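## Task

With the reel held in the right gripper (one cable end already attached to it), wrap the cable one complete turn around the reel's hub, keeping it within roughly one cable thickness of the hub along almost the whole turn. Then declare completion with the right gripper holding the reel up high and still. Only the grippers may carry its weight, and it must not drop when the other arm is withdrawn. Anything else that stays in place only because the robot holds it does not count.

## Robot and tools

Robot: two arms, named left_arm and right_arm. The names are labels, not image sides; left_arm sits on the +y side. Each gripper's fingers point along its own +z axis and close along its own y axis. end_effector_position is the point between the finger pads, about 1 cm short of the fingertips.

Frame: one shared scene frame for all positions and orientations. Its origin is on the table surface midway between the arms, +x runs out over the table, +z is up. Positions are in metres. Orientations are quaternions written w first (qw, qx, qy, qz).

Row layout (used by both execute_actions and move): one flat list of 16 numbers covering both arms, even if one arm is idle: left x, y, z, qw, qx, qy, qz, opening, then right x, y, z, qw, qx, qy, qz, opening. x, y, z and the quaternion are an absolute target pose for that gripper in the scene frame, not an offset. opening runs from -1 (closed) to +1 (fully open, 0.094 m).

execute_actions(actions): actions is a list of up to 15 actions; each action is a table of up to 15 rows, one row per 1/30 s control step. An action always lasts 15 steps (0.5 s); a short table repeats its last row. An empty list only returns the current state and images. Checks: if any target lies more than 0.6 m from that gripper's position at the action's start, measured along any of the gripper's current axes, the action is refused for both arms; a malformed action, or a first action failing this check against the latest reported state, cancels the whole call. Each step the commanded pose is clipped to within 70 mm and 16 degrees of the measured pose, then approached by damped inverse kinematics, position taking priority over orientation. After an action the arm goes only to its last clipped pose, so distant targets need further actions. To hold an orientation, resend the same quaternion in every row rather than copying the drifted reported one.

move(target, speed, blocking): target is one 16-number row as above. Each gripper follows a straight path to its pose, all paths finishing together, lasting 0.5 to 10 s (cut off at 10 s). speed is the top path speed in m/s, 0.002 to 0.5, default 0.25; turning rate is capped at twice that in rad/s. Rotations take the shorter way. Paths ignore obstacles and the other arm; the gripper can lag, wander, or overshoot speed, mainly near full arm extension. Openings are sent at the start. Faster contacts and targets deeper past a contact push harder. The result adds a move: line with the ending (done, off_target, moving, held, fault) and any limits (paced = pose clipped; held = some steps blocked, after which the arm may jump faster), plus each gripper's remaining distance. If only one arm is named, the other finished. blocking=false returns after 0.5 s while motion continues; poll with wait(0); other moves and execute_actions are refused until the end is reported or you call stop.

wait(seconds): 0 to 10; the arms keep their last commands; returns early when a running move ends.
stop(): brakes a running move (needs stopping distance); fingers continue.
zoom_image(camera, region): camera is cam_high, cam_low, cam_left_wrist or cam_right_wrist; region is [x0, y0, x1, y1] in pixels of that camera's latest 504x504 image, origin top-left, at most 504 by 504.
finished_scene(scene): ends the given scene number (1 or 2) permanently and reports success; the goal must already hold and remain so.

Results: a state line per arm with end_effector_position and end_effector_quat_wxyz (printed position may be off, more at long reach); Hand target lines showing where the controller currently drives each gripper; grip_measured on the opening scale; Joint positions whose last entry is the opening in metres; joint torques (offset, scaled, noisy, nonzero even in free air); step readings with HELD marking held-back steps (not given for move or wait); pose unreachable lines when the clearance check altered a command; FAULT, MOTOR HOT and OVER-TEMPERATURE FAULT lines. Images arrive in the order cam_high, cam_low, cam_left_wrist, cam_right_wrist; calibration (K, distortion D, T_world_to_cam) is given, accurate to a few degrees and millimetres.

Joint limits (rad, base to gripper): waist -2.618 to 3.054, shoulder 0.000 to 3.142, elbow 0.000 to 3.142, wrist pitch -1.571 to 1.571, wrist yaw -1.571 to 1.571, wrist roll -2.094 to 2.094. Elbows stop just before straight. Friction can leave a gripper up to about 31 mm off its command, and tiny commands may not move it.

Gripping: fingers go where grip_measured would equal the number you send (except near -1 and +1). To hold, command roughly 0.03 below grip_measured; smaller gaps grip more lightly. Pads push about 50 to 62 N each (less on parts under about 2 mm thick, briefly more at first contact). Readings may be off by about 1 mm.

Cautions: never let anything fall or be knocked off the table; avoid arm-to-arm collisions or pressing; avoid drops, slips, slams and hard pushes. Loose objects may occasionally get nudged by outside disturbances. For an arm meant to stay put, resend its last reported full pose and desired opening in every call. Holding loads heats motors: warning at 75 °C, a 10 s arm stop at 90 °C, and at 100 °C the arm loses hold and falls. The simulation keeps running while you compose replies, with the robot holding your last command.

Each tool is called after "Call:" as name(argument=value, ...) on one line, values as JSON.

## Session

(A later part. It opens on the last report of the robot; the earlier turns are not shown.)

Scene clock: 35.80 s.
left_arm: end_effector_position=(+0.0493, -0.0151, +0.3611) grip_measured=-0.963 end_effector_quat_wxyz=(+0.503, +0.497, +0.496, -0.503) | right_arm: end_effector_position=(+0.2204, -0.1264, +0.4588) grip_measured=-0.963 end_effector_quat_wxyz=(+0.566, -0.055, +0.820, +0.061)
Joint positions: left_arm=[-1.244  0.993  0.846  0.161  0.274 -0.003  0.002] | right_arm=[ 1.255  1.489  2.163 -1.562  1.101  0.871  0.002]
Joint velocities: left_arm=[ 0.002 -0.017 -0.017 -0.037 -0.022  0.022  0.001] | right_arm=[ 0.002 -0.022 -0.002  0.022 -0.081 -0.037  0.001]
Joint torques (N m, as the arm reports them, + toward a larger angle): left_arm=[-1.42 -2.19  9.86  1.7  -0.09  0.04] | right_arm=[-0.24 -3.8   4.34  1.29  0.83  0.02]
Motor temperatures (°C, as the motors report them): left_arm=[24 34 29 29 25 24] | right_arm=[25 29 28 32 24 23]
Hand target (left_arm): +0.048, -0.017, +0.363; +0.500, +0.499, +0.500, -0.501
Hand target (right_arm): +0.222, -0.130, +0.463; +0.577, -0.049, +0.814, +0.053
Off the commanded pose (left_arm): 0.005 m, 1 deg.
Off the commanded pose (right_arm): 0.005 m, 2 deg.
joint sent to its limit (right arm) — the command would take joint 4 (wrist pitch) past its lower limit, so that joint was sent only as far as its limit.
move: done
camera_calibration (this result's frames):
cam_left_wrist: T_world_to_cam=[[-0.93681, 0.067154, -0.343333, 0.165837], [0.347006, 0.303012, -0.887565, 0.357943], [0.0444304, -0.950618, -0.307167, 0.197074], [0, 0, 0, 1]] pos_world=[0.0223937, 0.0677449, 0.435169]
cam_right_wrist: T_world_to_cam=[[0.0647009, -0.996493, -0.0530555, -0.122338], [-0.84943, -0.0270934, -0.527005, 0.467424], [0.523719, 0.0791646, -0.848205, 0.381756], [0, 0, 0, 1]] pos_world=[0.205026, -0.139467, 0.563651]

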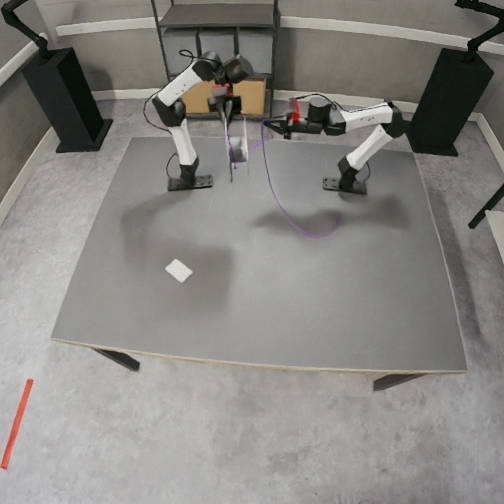

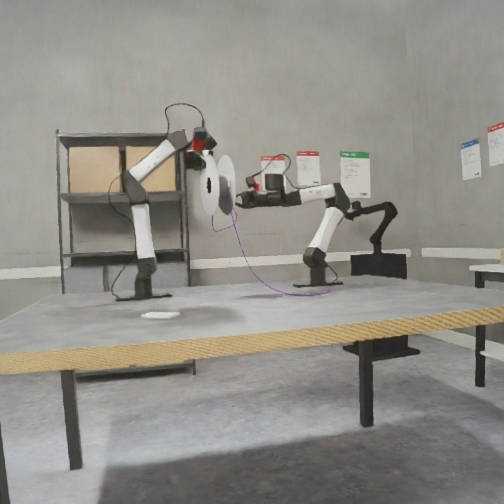

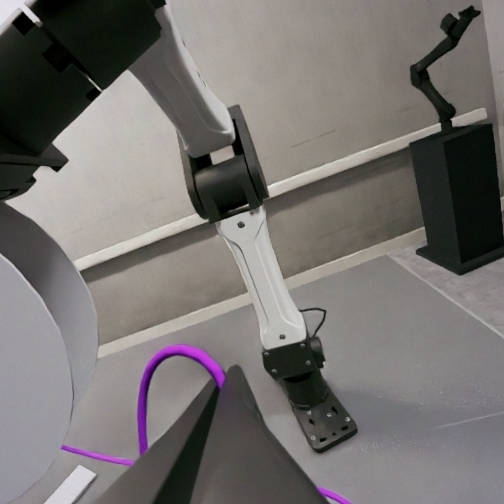

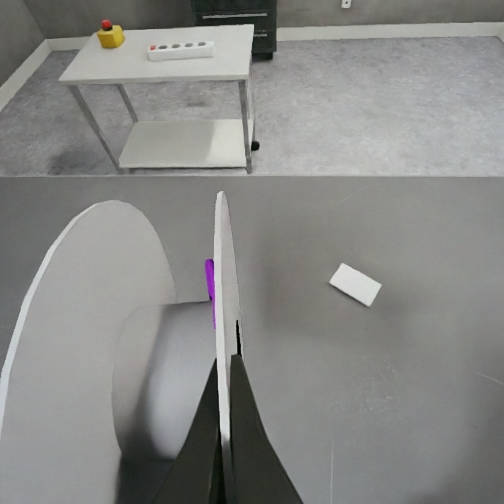

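Call:
move(target=[0.06,-0.02,0.60,0.5,0.5,0.5,-0.5,-1, 0.2224,-0.1298,0.4626,0.577,-0.049,0.814,0.053,-1], speed=0.15)

Call:
move(target=[0.24,-0.01,0.65,0.5,0.5,0.5,-0.5,-1, 0.2224,-0.1298,0.4626,0.577,-0.049,0.814,0.053,-1], speed=0.12)

Call:
move(target=[0.43,-0.04,0.54,0.5,0.5,0.5,-0.5,-1, 0.2224,-0.1298,0.4626,0.577,-0.049,0.814,0.053,-1], speed=0.12)

Call:
move(target=[0.46,-0.06,0.38,0.5,0.5,0.5,-0.5,-1, 0.2224,-0.1298,0.4626,0.577,-0.049,0.814,0.053,-1], speed=0.1)

Scene clock: 42.07 s.
left_arm: end_effector_position=(+0.0565, -0.0146, +0.5991) grip_measured=-0.963 end_effector_quat_wxyz=(+0.504, +0.497, +0.497, -0.502) | right_arm: end_effector_position=(+0.2204, -0.1264, +0.4588) grip_measured=-0.963 end_effector_quat_wxyz=(+0.566, -0.055, +0.820, +0.061)
Joint positions: left_arm=[-1.212  1.507  2.317 -0.797  0.304 -0.003  0.002] | right_arm=[ 1.255  1.489  2.163 -1.562  1.101  0.871  0.002]
Joint velocities: left_arm=[-0.007  0.007  0.012  0.037  0.007 -0.022 -0.001] | right_arm=[-0.007 -0.002  0.017 -0.007 -0.051 -0.037  0.   ]
Joint torques (N m, as the arm reports them, + toward a larger angle): left_arm=[ 0.29 -3.23  6.99  1.72  0.2   0.07] | right_arm=[-0.25 -3.78  4.33  1.29  0.85  0.04]
Motor temperatures (°C, as the motors report them): left_arm=[24 33 30 30 25 24] | right_arm=[25 29 28 32 24 23]
Hand target (left_arm): +0.059, -0.016, +0.598; +0.500, +0.500, +0.500, -0.500
Hand target (right_arm): +0.222, -0.130, +0.463; +0.577, -0.049, +0.814, +0.053
Off the commanded pose (left_arm): 0.007 m, 1 deg.
Off the commanded pose (right_arm): 0.005 m, 2 deg.
joint sent to its limit (right arm) — the command would take joint 4 (wrist pitch) past its lower limit, so that joint was sent only as far as its limit.
move: done
camera_calibration (this result's frames):
cam_left_wrist: T_world_to_cam=[[-0.936845, 0.0642051, -0.343801, 0.254469], [0.346507, 0.303845, -0.887475, 0.566458], [0.0474818, -0.950556, -0.306903, 0.270015], [0, 0, 0, 1]] pos_world=[0.0292957, 0.0682102, 0.673072]
cam_right_wrist: T_world_to_cam=[[0.0647009, -0.996493, -0.0530555, -0.122338], [-0.84943, -0.0270934, -0.527005, 0.467424], [0.523719, 0.0791646, -0.848205, 0.381756], [0, 0, 0, 1]] pos_world=[0.205026, -0.139467, 0.563651]

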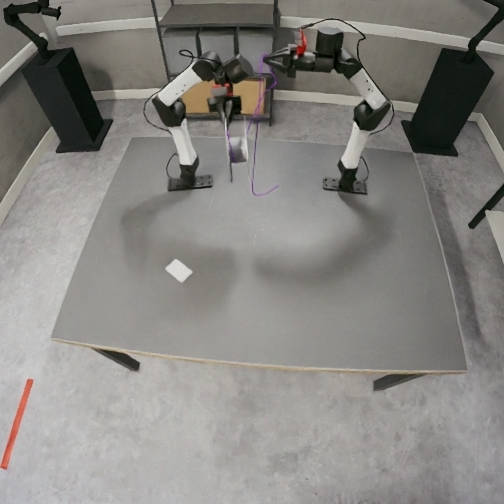

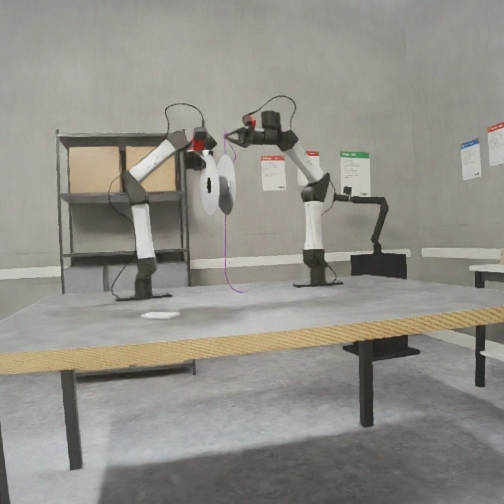

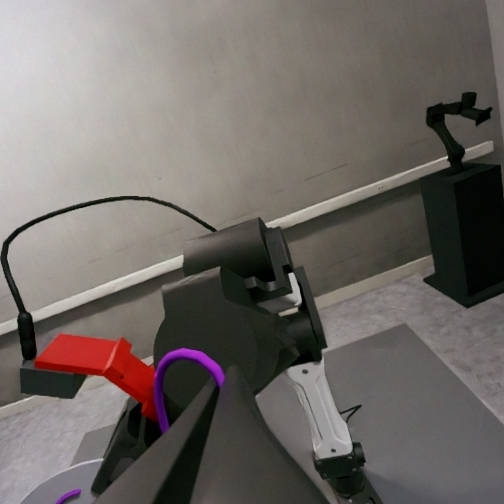

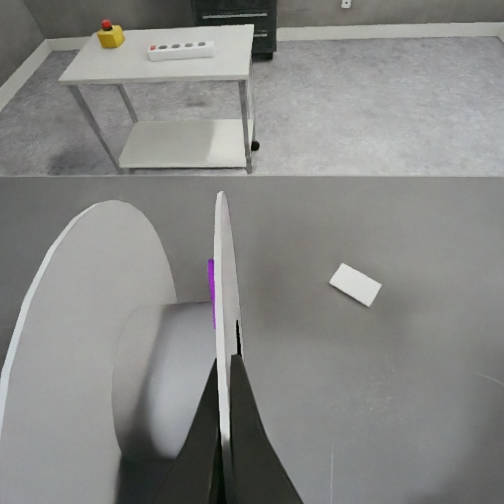

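Scene clock: 44.40 s.
left_arm: end_effector_position=(+0.2362, -0.0105, +0.6432) grip_measured=-0.963 end_effector_quat_wxyz=(+0.560, +0.432, +0.455, -0.541) | right_arm: end_effector_position=(+0.2205, -0.1266, +0.4590) grip_measured=-0.963 end_effector_quat_wxyz=(+0.567, -0.055, +0.820, +0.061)
Joint positions: left_arm=[-0.637  1.974  2.857 -0.569  0.813 -0.241  0.002] | right_arm=[ 1.255  1.489  2.163 -1.562  1.103  0.871  0.002]
Joint velocities: left_arm=[-0.032  0.002 -0.032  0.051  0.022 -0.007  0.   ] | right_arm=[-0.002 -0.022  0.007 -0.037 -0.051 -0.066 -0.001]
Joint torques (N m, as the arm reports them, + toward a larger angle): left_arm=[ 0.11 -7.3   6.3   1.63  0.   -0.1 ] | right_arm=[-0.31 -3.81  4.34  1.28  0.81  0.03]
Motor temperatures (°C, as the motors report them): left_arm=[24 32 30 30 25 24] | right_arm=[25 29 28 32 24 23]
Hand target (left_arm): +0.237, -0.008, +0.648; +0.565, +0.432, +0.445, -0.544
Hand target (right_arm): +0.222, -0.130, +0.463; +0.577, -0.049, +0.814, +0.053
Off the commanded pose (left_arm): 0.008 m, 13 deg.
Off the commanded pose (right_arm): 0.005 m, 2 deg.
elbow stopped short (left arm): the move would have taken joint 3 (elbow) straighter than the controller allows; a more bent joint 3 avoids this.
joint sent to its limit (right arm) — the command would take joint 4 (wrist pitch) past its lower limit, so that joint was sent only as far as its limit.
move: off_target (left_arm)
camera_calibration (this result's frames):
cam_left_wrist: T_world_to_cam=[[-0.939218, -0.0423952, -0.340693, 0.435149], [0.332648, 0.133132, -0.933606, 0.573254], [0.0849378, -0.990191, -0.110938, 0.143594], [0, 0, 0, 1]] pos_world=[0.205812, 0.0843148, 0.699376]
cam_right_wrist: T_world_to_cam=[[0.0635777, -0.996581, -0.0527632, -0.122434], [-0.848689, -0.0261754, -0.528243, 0.468162], [0.525056, 0.0783641, -0.847452, 0.381158], [0, 0, 0, 1]] pos_world=[0.204979, -0.13963, 0.563857]

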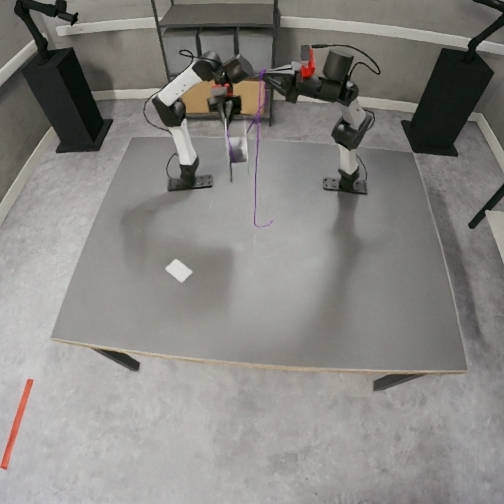

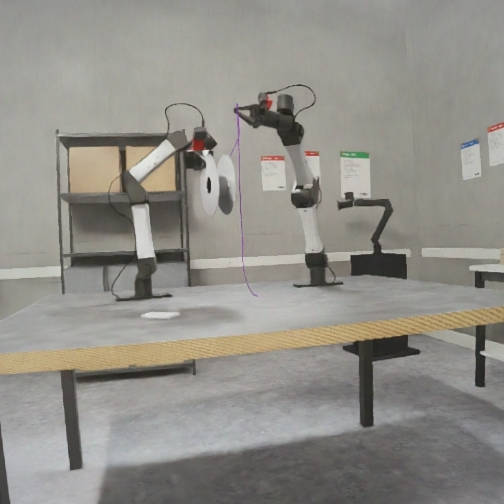

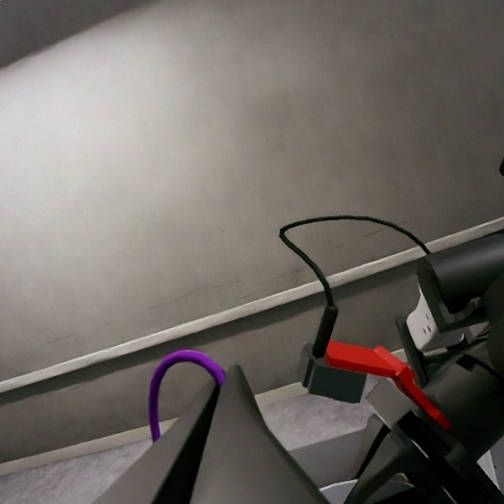

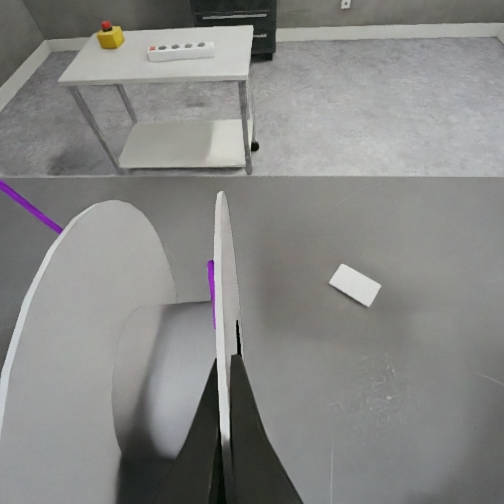

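Scene clock: 46.80 s.
left_arm: end_effector_position=(+0.4133, -0.0474, +0.5300) grip_measured=-0.963 end_effector_quat_wxyz=(+0.563, +0.416, +0.471, -0.537) | right_arm: end_effector_position=(+0.2229, -0.1308, +0.4638) grip_measured=-0.963 end_effector_quat_wxyz=(+0.580, -0.047, +0.812, +0.051)
Joint positions: left_arm=[-0.465  2.364  2.857 -0.132  0.934 -0.333  0.002] | right_arm=[ 1.255  1.489  2.163 -1.562  1.142  0.871  0.002]
Joint velocities: left_arm=[-0.017  0.002 -0.027 -0.022 -0.037  0.007  0.001] | right_arm=[-0.007  0.007  0.007 -0.081  0.022 -0.037 -0.   ]
Joint torques (N m, as the arm reports them, + toward a larger angle): left_arm=[  1.12 -12.9    8.24   1.67  -0.77   0.01] | right_arm=[-0.3  -3.78  4.33  1.26  0.38  0.04]
Motor temperatures (°C, as the motors report them): left_arm=[24 33 30 30 25 24] | right_arm=[25 29 28 32 24 23]
Hand target (left_arm): +0.428, -0.036, +0.540; +0.594, +0.393, +0.469, -0.522
Hand target (right_arm): +0.222, -0.130, +0.463; +0.577, -0.049, +0.814, +0.053
Off the commanded pose (left_arm): 0.021 m, 13 deg.
Off the commanded pose (right_arm): 0.002 m, 1 deg.
elbow stopped short (left arm): the move would have taken joint 3 (elbow) straighter than the controller allows; a more bent joint 3 avoids this.
joint sent to its limit (right arm) — the command would take joint 4 (wrist pitch) past its lower limit, so that joint was sent only as far as its limit.
move: off_target (left_arm)
camera_calibration (this result's frames):
cam_left_wrist: T_world_to_cam=[[-0.94633, -0.0780584, -0.313633, 0.548364], [0.300394, 0.14564, -0.942631, 0.432328], [0.119258, -0.986253, -0.114375, 0.0672774], [0, 0, 0, 1]] pos_world=[0.381042, 0.0461927, 0.587206]
cam_right_wrist: T_world_to_cam=[[0.040328, -0.998075, -0.0471071, -0.124161], [-0.83278, -0.00752249, -0.553553, 0.483198], [0.552134, 0.0615535, -0.83148, 0.368594], [0, 0, 0, 1]] pos_world=[0.203891, -0.142976, 0.568105]

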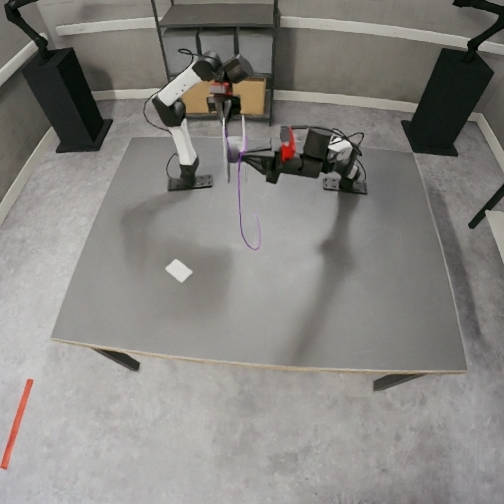

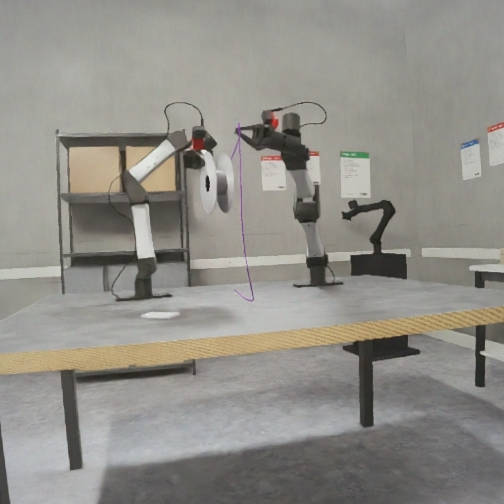

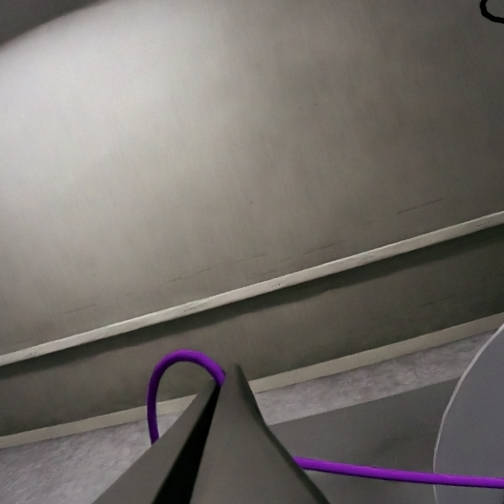

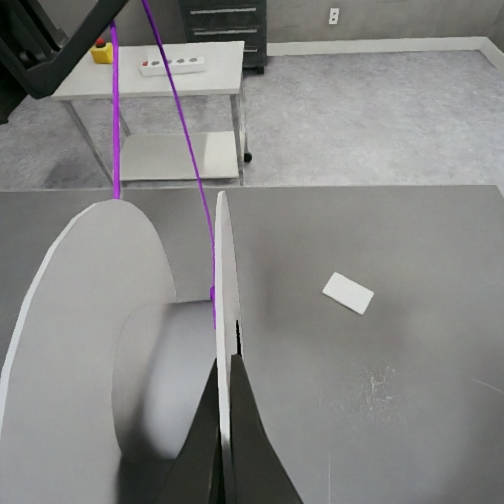

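Scene clock: 48.80 s.
left_arm: end_effector_position=(+0.4440, -0.0628, +0.4077) grip_measured=-0.963 end_effector_quat_wxyz=(+0.510, +0.510, +0.472, -0.507) | right_arm: end_effector_position=(+0.2223, -0.1296, +0.4624) grip_measured=-0.963 end_effector_quat_wxyz=(+0.576, -0.049, +0.814, +0.054)
Joint positions: left_arm=[-0.435  2.366  2.524 -0.08   1.116 -0.029  0.002] | right_arm=[ 1.255  1.489  2.163 -1.562  1.131  0.871  0.002]
Joint velocities: left_arm=[ 0.022 -0.002  0.007  0.051  0.081  0.051 -0.   ] | right_arm=[-0.007  0.017 -0.002 -0.007 -0.066 -0.022  0.001]
Joint torques (N m, as the arm reports them, + toward a larger angle): left_arm=[  0.82 -13.74   5.4    1.38  -0.15   0.2 ] | right_arm=[-0.29 -3.76  4.31  1.28  0.51  0.03]
Motor temperatures (°C, as the motors report them): left_arm=[24 34 30 30 25 24] | right_arm=[25 29 28 32 24 23]
Hand target (left_arm): +0.461, -0.060, +0.382; +0.500, +0.499, +0.499, -0.502
Hand target (right_arm): +0.222, -0.130, +0.463; +0.577, -0.049, +0.814, +0.053
Off the commanded pose (left_arm): 0.032 m, 4 deg.
Off the commanded pose (right_arm): 0.000 m, 0 deg.
move: off_target (left_arm)
camera_calibration (this result's frames):
cam_left_wrist: T_world_to_cam=[[-0.919725, 0.0890014, -0.382342, 0.56454], [0.391735, 0.271342, -0.879157, 0.25151], [0.0254991, -0.958359, -0.284425, 0.147136], [0, 0, 0, 1]] pos_world=[0.416944, 0.0225194, 0.478813]
cam_right_wrist: T_world_to_cam=[[0.0468948, -0.997715, -0.0486292, -0.123722], [-0.837383, -0.0127236, -0.546468, 0.479001], [0.544601, 0.0663478, -0.836067, 0.372181], [0, 0, 0, 1]] pos_world=[0.204219, -0.142038, 0.566911]

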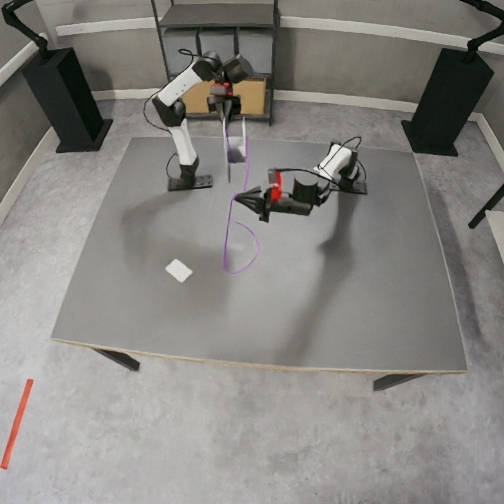

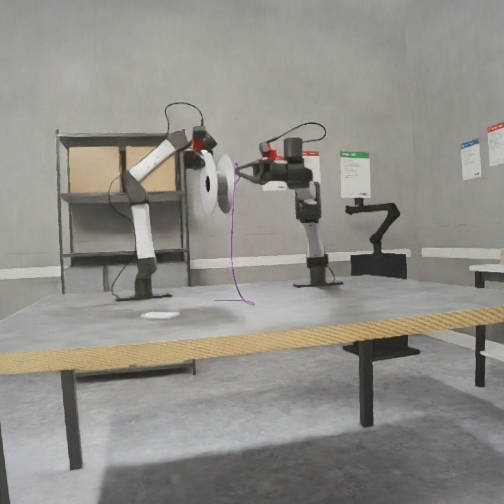

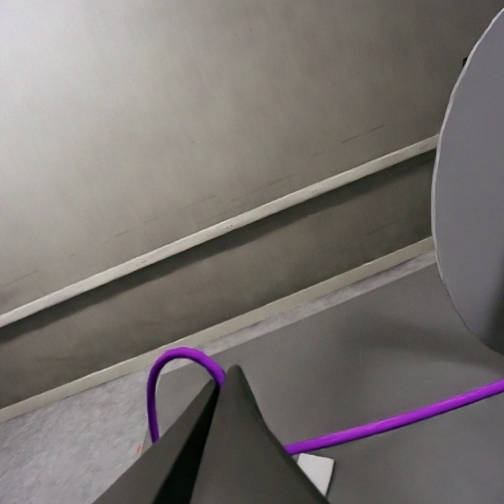

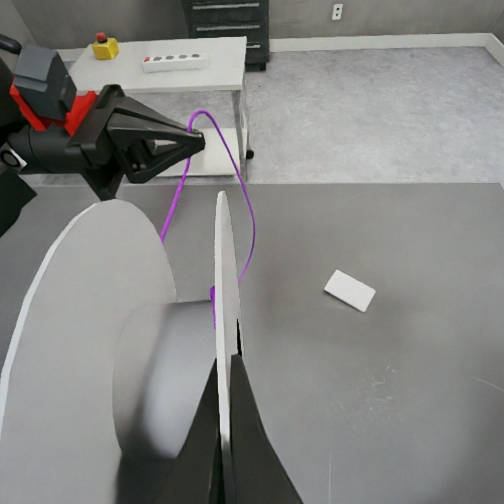

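Call:
move(target=[0.30,-0.05,0.13,0.5,0.5,0.5,-0.5,-1, 0.2224,-0.1298,0.4626,0.577,-0.049,0.814,0.053,-1], speed=0.2)

Call:
move(target=[0.04,-0.06,0.30,0.5,0.5,0.5,-0.5,-1, 0.2224,-0.1298,0.4626,0.577,-0.049,0.814,0.053,-1], speed=0.2)

Call:
move(target=[0.04,-0.045,0.60,0.5,0.5,0.5,-0.5,-1, 0.2224,-0.1298,0.4626,0.577,-0.049,0.814,0.053,-1], speed=0.15)

Call:
move(target=[0.20,-0.045,0.67,0.5,0.5,0.5,-0.5,-1, 0.2224,-0.1298,0.4626,0.577,-0.049,0.814,0.053,-1], speed=0.12)

Scene clock: 56.10 s.
left_arm: end_effector_position=(+0.3089, -0.0562, +0.1400) grip_measured=-0.963 end_effector_quat_wxyz=(+0.509, +0.505, +0.488, -0.498) | right_arm: end_effector_position=(+0.2211, -0.1275, +0.4600) grip_measured=-0.963 end_effector_quat_wxyz=(+0.570, -0.053, +0.818, +0.059)
Joint positions: left_arm=[-0.588  2.146  0.996  1.175  0.935  0.008  0.002] | right_arm=[ 1.255  1.489  2.163 -1.562  1.111  0.871  0.002]
Joint velocities: left_arm=[ 0.002 -0.002  0.012  0.051 -0.066  0.007 -0.   ] | right_arm=[ 0.012 -0.007  0.002 -0.022 -0.037 -0.022 -0.001]
Joint torques (N m, as the arm reports them, + toward a larger angle): left_arm=[ -1.15 -10.35   4.33   1.74  -0.08  -0.11] | right_arm=[-0.29 -3.82  4.35  1.29  0.73  0.04]
Motor temperatures (°C, as the motors report them): left_arm=[24 36 30 31 25 24] | right_arm=[25 29 28 32 24 23]
Hand target (left_arm): +0.305, -0.056, +0.128; +0.500, +0.500, +0.500, -0.501
Hand target (right_arm): +0.222, -0.130, +0.463; +0.577, -0.049, +0.814, +0.053
Off the commanded pose (left_arm): 0.015 m, 2 deg.
Off the commanded pose (right_arm): 0.004 m, 1 deg.
move: off_target (left_arm)
camera_calibration (this result's frames):
cam_left_wrist: T_world_to_cam=[[-0.926983, 0.0698225, -0.368548, 0.336529], [0.371855, 0.300097, -0.878445, 0.0749588], [0.0492651, -0.95135, -0.304149, 0.0765317], [0, 0, 0, 1]] pos_world=[0.280312, 0.0268163, 0.213151]
cam_right_wrist: T_world_to_cam=[[0.0586295, -0.996951, -0.0514968, -0.122842], [-0.845395, -0.0221496, -0.533683, 0.471404], [0.530915, 0.0748247, -0.844115, 0.378517], [0, 0, 0, 1]] pos_world=[0.204765, -0.140348, 0.564766]

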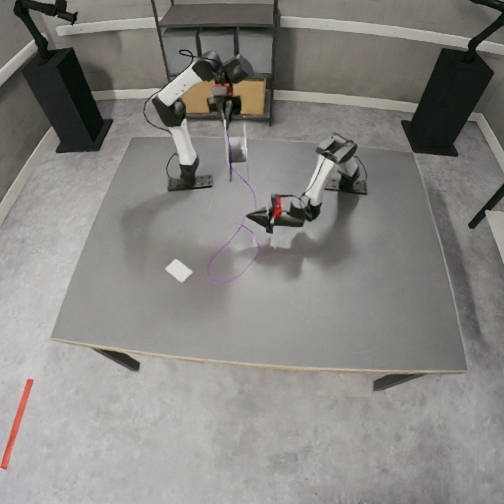

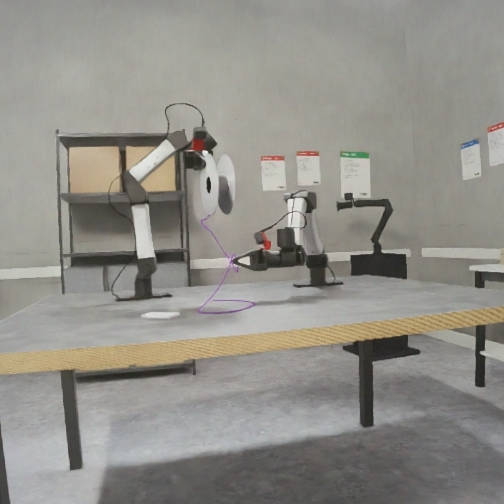

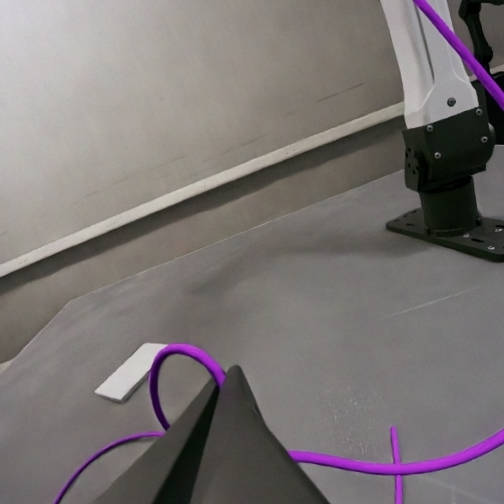

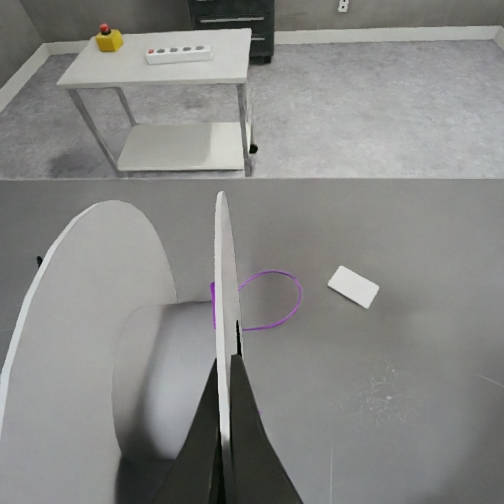

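Scene clock: 58.43 s.
left_arm: end_effector_position=(+0.0393, -0.0627, +0.2912) grip_measured=-0.963 end_effector_quat_wxyz=(+0.499, +0.504, +0.500, -0.498) | right_arm: end_effector_position=(+0.2204, -0.1263, +0.4587) grip_measured=-0.963 end_effector_quat_wxyz=(+0.566, -0.055, +0.820, +0.062)
Joint positions: left_arm=[-1.335  1.216  0.703  0.505  0.185  0.006  0.002] | right_arm=[ 1.255  1.489  2.163 -1.562  1.1    0.871  0.002]
Joint velocities: left_arm=[-0.002  0.002 -0.007  0.095 -0.007  0.051 -0.001] | right_arm=[ 0.012 -0.002  0.007 -0.022  0.051 -0.066 -0.   ]
Joint torques (N m, as the arm reports them, + toward a larger angle): left_arm=[-1.3  -5.81 10.01  1.74 -0.12 -0.08] | right_arm=[-0.27 -3.79  4.33  1.3   0.84  0.04]
Motor temperatures (°C, as the motors report them): left_arm=[24 36 30 31 25 24] | right_arm=[25 29 28 32 24 23]
Hand target (left_arm): +0.038, -0.063, +0.301; +0.500, +0.498, +0.500, -0.502
Hand target (right_arm): +0.222, -0.130, +0.463; +0.577, -0.049, +0.814, +0.053
Off the commanded pose (left_arm): 0.009 m, 1 deg.
Off the commanded pose (right_arm): 0.006 m, 2 deg.
joint sent to its limit (right arm) — the command would take joint 4 (wrist pitch) past its lower limit, so that joint was sent only as far as its limit.
move: done
camera_calibration (this result's frames):
cam_left_wrist: T_world_to_cam=[[-0.935415, 0.07521, -0.345459, 0.13675], [0.350729, 0.320606, -0.879887, 0.312432], [0.0445799, -0.944222, -0.326278, 0.136758], [0, 0, 0, 1]] pos_world=[0.0122421, 0.0186774, 0.366768]
cam_right_wrist: T_world_to_cam=[[0.06515, -0.996458, -0.0531728, -0.1223], [-0.849726, -0.027461, -0.526509, 0.467128], [0.523184, 0.0794844, -0.848505, 0.381994], [0, 0, 0, 1]] pos_world=[0.205045, -0.139401, 0.563568]

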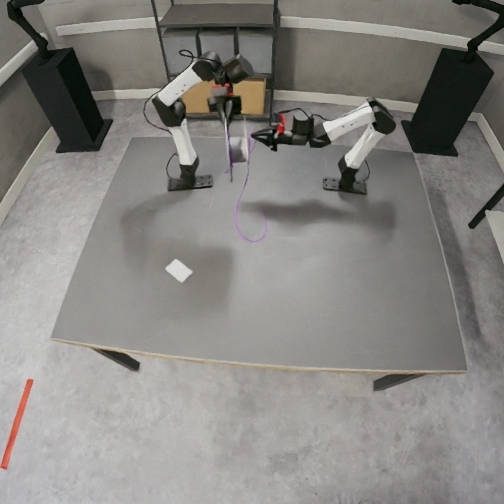

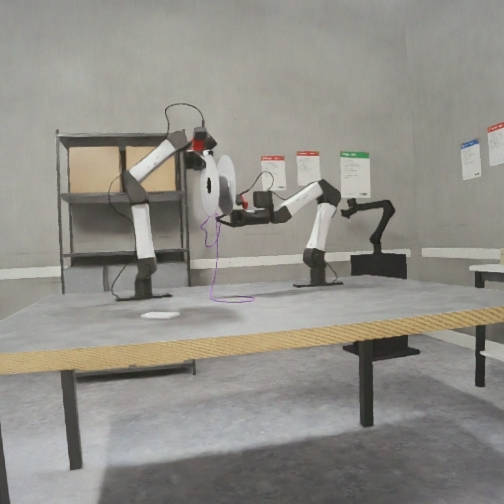

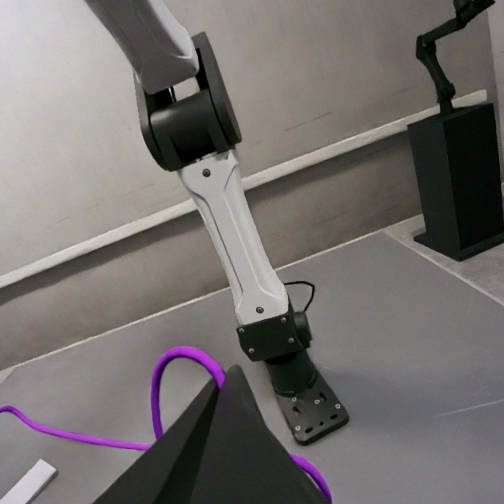

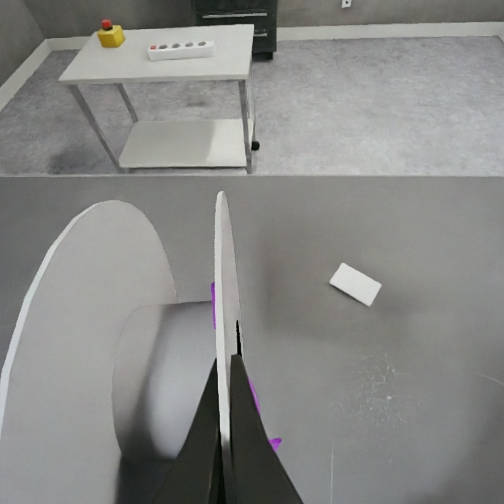

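Scene clock: 61.27 s.
left_arm: end_effector_position=(+0.0364, -0.0375, +0.5994) grip_measured=-0.963 end_effector_quat_wxyz=(+0.506, +0.498, +0.495, -0.501) | right_arm: end_effector_position=(+0.2204, -0.1264, +0.4588) grip_measured=-0.963 end_effector_quat_wxyz=(+0.566, -0.055, +0.820, +0.061)
Joint positions: left_arm=[-1.331  1.571  2.38  -0.795  0.185  0.006  0.002] | right_arm=[ 1.255  1.489  2.163 -1.562  1.101  0.871  0.002]
Joint velocities: left_arm=[-0.002  0.007  0.012 -0.037 -0.037 -0.066  0.   ] | right_arm=[-0.007  0.002 -0.032 -0.022  0.066 -0.007  0.001]
Joint torques (N m, as the arm reports them, + toward a larger angle): left_arm=[ 0.27 -3.99  6.82  1.73  0.15 -0.02] | right_arm=[-0.24 -3.8   4.32  1.29  0.84  0.04]
Motor temperatures (°C, as the motors report them): left_arm=[24 35 30 31 25 24] | right_arm=[25 29 28 32 24 23]
Hand target (left_arm): +0.038, -0.039, +0.598; +0.501, +0.499, +0.500, -0.500
Hand target (right_arm): +0.222, -0.130, +0.463; +0.577, -0.049, +0.814, +0.053
Off the commanded pose (left_arm): 0.008 m, 1 deg.
Off the commanded pose (right_arm): 0.005 m, 2 deg.
joint sent to its limit (right arm) — the command would take joint 4 (wrist pitch) past its lower limit, so that joint was sent only as far as its limit.
move: done
camera_calibration (this result's frames):
cam_left_wrist: T_world_to_cam=[[-0.934477, 0.0639826, -0.350226, 0.24098], [0.35254, 0.303547, -0.885198, 0.579145], [0.0496727, -0.950666, -0.306214, 0.248737], [0, 0, 0, 1]] pos_world=[0.00866258, 0.0452492, 0.673222]
cam_right_wrist: T_world_to_cam=[[0.0647009, -0.996493, -0.0530555, -0.122338], [-0.84943, -0.0270934, -0.527005, 0.467424], [0.523719, 0.0791646, -0.848205, 0.381756], [0, 0, 0, 1]] pos_world=[0.205026, -0.139467, 0.563651]

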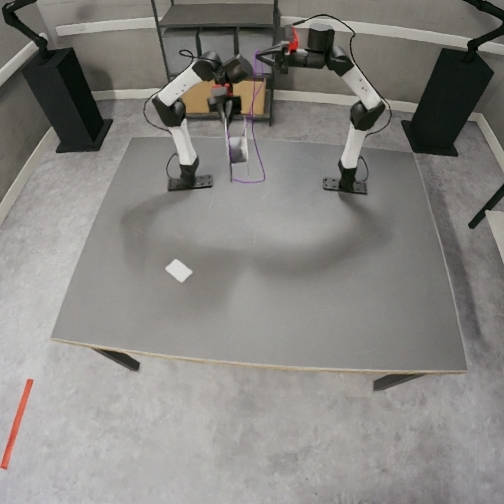

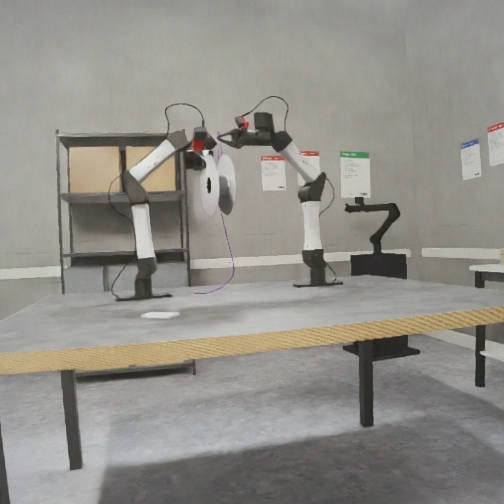

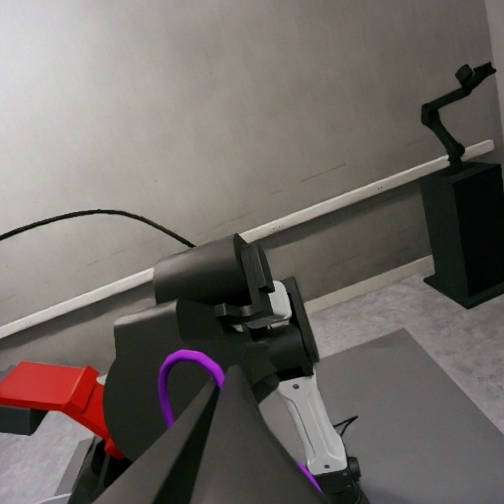

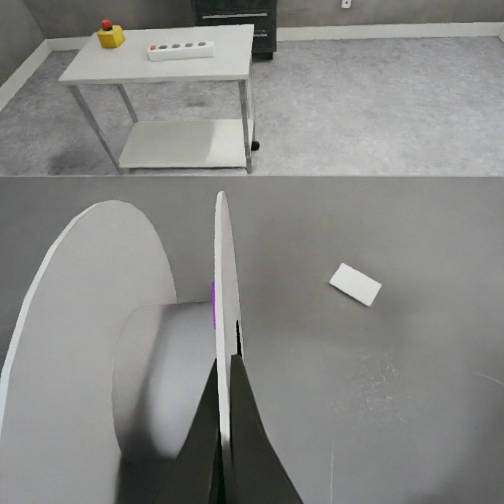

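Scene clock: 63.53 s.
left_arm: end_effector_position=(+0.1965, -0.0442, +0.6635) grip_measured=-0.963 end_effector_quat_wxyz=(+0.585, +0.405, +0.430, -0.556) | right_arm: end_effector_position=(+0.2204, -0.1264, +0.4589) grip_measured=-0.963 end_effector_quat_wxyz=(+0.567, -0.055, +0.820, +0.061)
Joint positions: left_arm=[-0.824  1.972  2.857 -0.508  0.604 -0.226  0.002] | right_arm=[ 1.255  1.489  2.163 -1.562  1.102  0.871  0.002]
Joint velocities: left_arm=[-0.002 -0.002 -0.002 -0.095 -0.037 -0.037 -0.003] | right_arm=[-0.022 -0.022 -0.002 -0.037 -0.051 -0.007  0.   ]
Joint torques (N m, as the arm reports them, + toward a larger angle): left_arm=[-0.01 -7.18  6.3   1.67  0.   -0.06] | right_arm=[-0.3  -3.81  4.35  1.29  0.84  0.05]
Motor temperatures (°C, as the motors report them): left_arm=[24 35 30 31 25 24] | right_arm=[25 28 28 32 24 23]
Hand target (left_arm): +0.197, -0.043, +0.668; +0.589, +0.403, +0.420, -0.561
Hand target (right_arm): +0.222, -0.130, +0.463; +0.577, -0.049, +0.814, +0.053
Off the commanded pose (left_arm): 0.007 m, 18 deg; orientation clipped at the last step of the last action.
Off the commanded pose (right_arm): 0.005 m, 2 deg.
elbow stopped short (left arm): the move would have taken joint 3 (elbow) straighter than the controller allows; a more bent joint 3 avoids this.
joint sent to its limit (right arm) — the command would take joint 4 (wrist pitch) past its lower limit, so that joint was sent only as far as its limit.
move: off_target (left_arm); limits=paced
camera_calibration (this result's frames):
cam_left_wrist: T_world_to_cam=[[-0.935381, -0.0872159, -0.342717, 0.402037], [0.339445, 0.0503906, -0.939275, 0.608716], [0.0991895, -0.994914, -0.0175294, 0.0508504], [0, 0, 0, 1]] pos_world=[0.164389, 0.0549823, 0.710428]
cam_right_wrist: T_world_to_cam=[[0.0644763, -0.996511, -0.0529969, -0.122357], [-0.849283, -0.0269097, -0.527252, 0.467571], [0.523987, 0.0790046, -0.848054, 0.381636], [0, 0, 0, 1]] pos_world=[0.205017, -0.139499, 0.563692]

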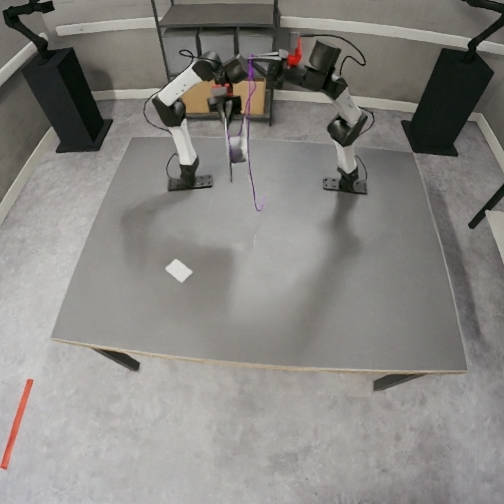

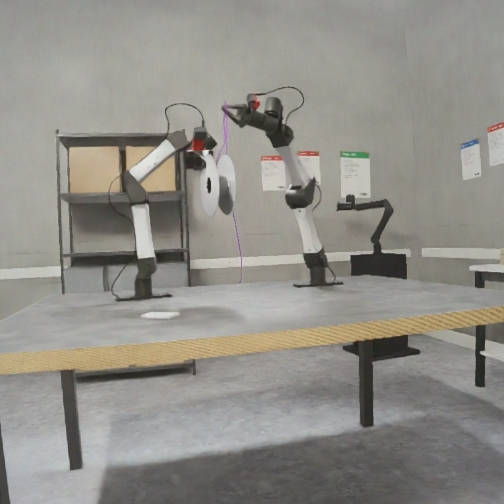

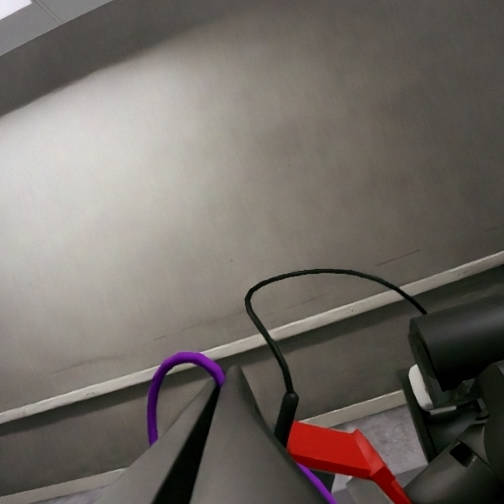

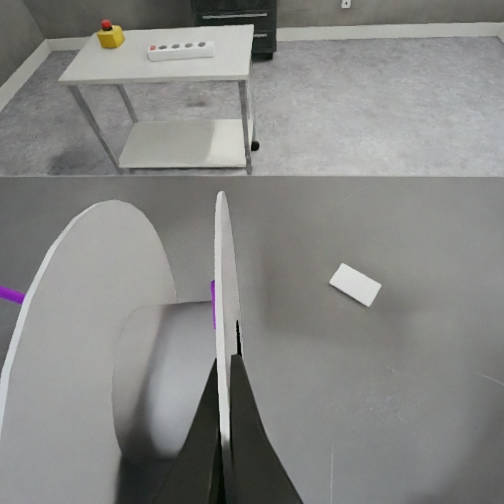

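Call:
move(target=[0.33,-0.06,0.62,0.5,0.5,0.5,-0.5,-1, 0.2224,-0.1298,0.4626,0.577,-0.049,0.814,0.053,-1], speed=0.1)

Scene clock: 67.20 s.
left_arm: end_effector_position=(+0.3264, -0.0623, +0.6137) grip_measured=-0.963 end_effector_quat_wxyz=(+0.605, +0.373, +0.440, -0.549) | right_arm: end_effector_position=(+0.2205, -0.1265, +0.4589) grip_measured=-0.963 end_effector_quat_wxyz=(+0.567, -0.055, +0.820, +0.061)
Joint positions: left_arm=[-0.629  2.201  2.857 -0.202  0.706 -0.34   0.002] | right_arm=[ 1.255  1.489  2.163 -1.562  1.102  0.871  0.002]
Joint velocities: left_arm=[ 0.012  0.022  0.007  0.051 -0.007  0.007  0.001] | right_arm=[-0.007 -0.002  0.007 -0.081 -0.022  0.037 -0.001]
Joint torques (N m, as the arm reports them, + toward a larger angle): left_arm=[  0.03 -10.65   7.47   1.55  -0.3   -0.05] | right_arm=[-0.26 -3.76  4.33  1.28  0.83  0.03]
Motor temperatures (°C, as the motors report them): left_arm=[24 35 30 31 25 24] | right_arm=[25 28 28 32 24 23]
Hand target (left_arm): +0.329, -0.058, +0.619; +0.615, +0.366, +0.433, -0.549
Hand target (right_arm): +0.222, -0.130, +0.463; +0.577, -0.049, +0.814, +0.053
Off the commanded pose (left_arm): 0.008 m, 21 deg; orientation clipped at the last step of the last action.
Off the commanded pose (right_arm): 0.005 m, 2 deg.
elbow stopped short (left arm): the move would have taken joint 3 (elbow) straighter than the controller allows; a more bent joint 3 avoids this.
joint sent to its limit (right arm) — the command would take joint 4 (wrist pitch) past its lower limit, so that joint was sent only as far as its limit.
move: off_target (left_arm); limits=paced
camera_calibration (this result's frames):
cam_left_wrist: T_world_to_cam=[[-0.935172, -0.159908, -0.316042, 0.483878], [0.31402, 0.0384352, -0.948638, 0.532056], [0.163842, -0.986383, 0.0142709, -0.020994], [0, 0, 0, 1]] pos_world=[0.288873, 0.0362184, 0.657954]
cam_right_wrist: T_world_to_cam=[[0.0642517, -0.996529, -0.0529384, -0.122377], [-0.849134, -0.0267261, -0.5275, 0.467719], [0.524254, 0.0788446, -0.847904, 0.381517], [0, 0, 0, 1]] pos_world=[0.205008, -0.139532, 0.563733]

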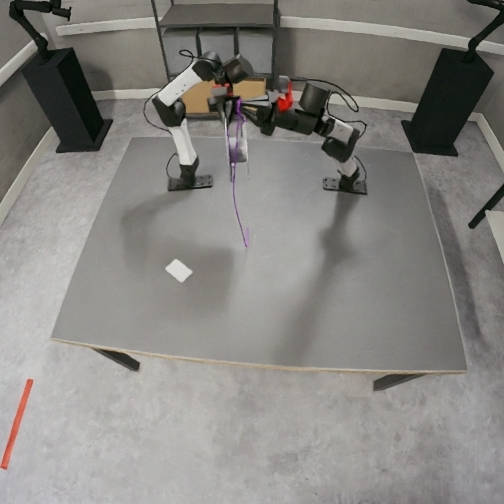

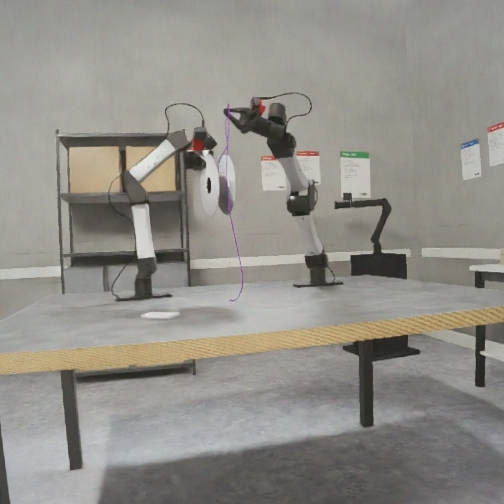

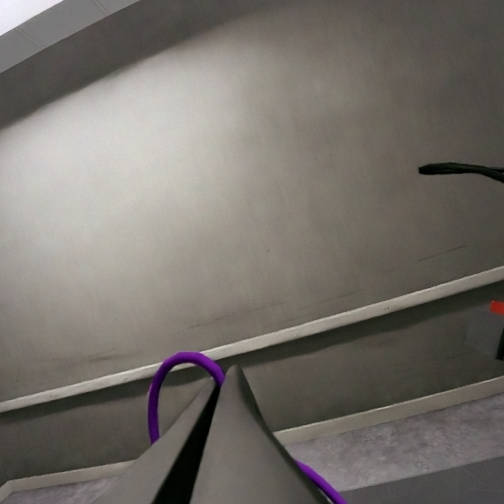

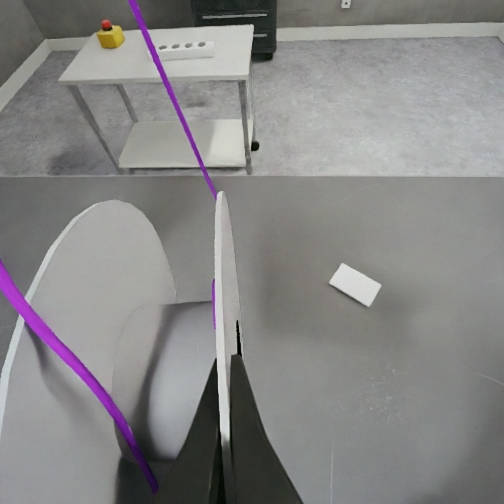

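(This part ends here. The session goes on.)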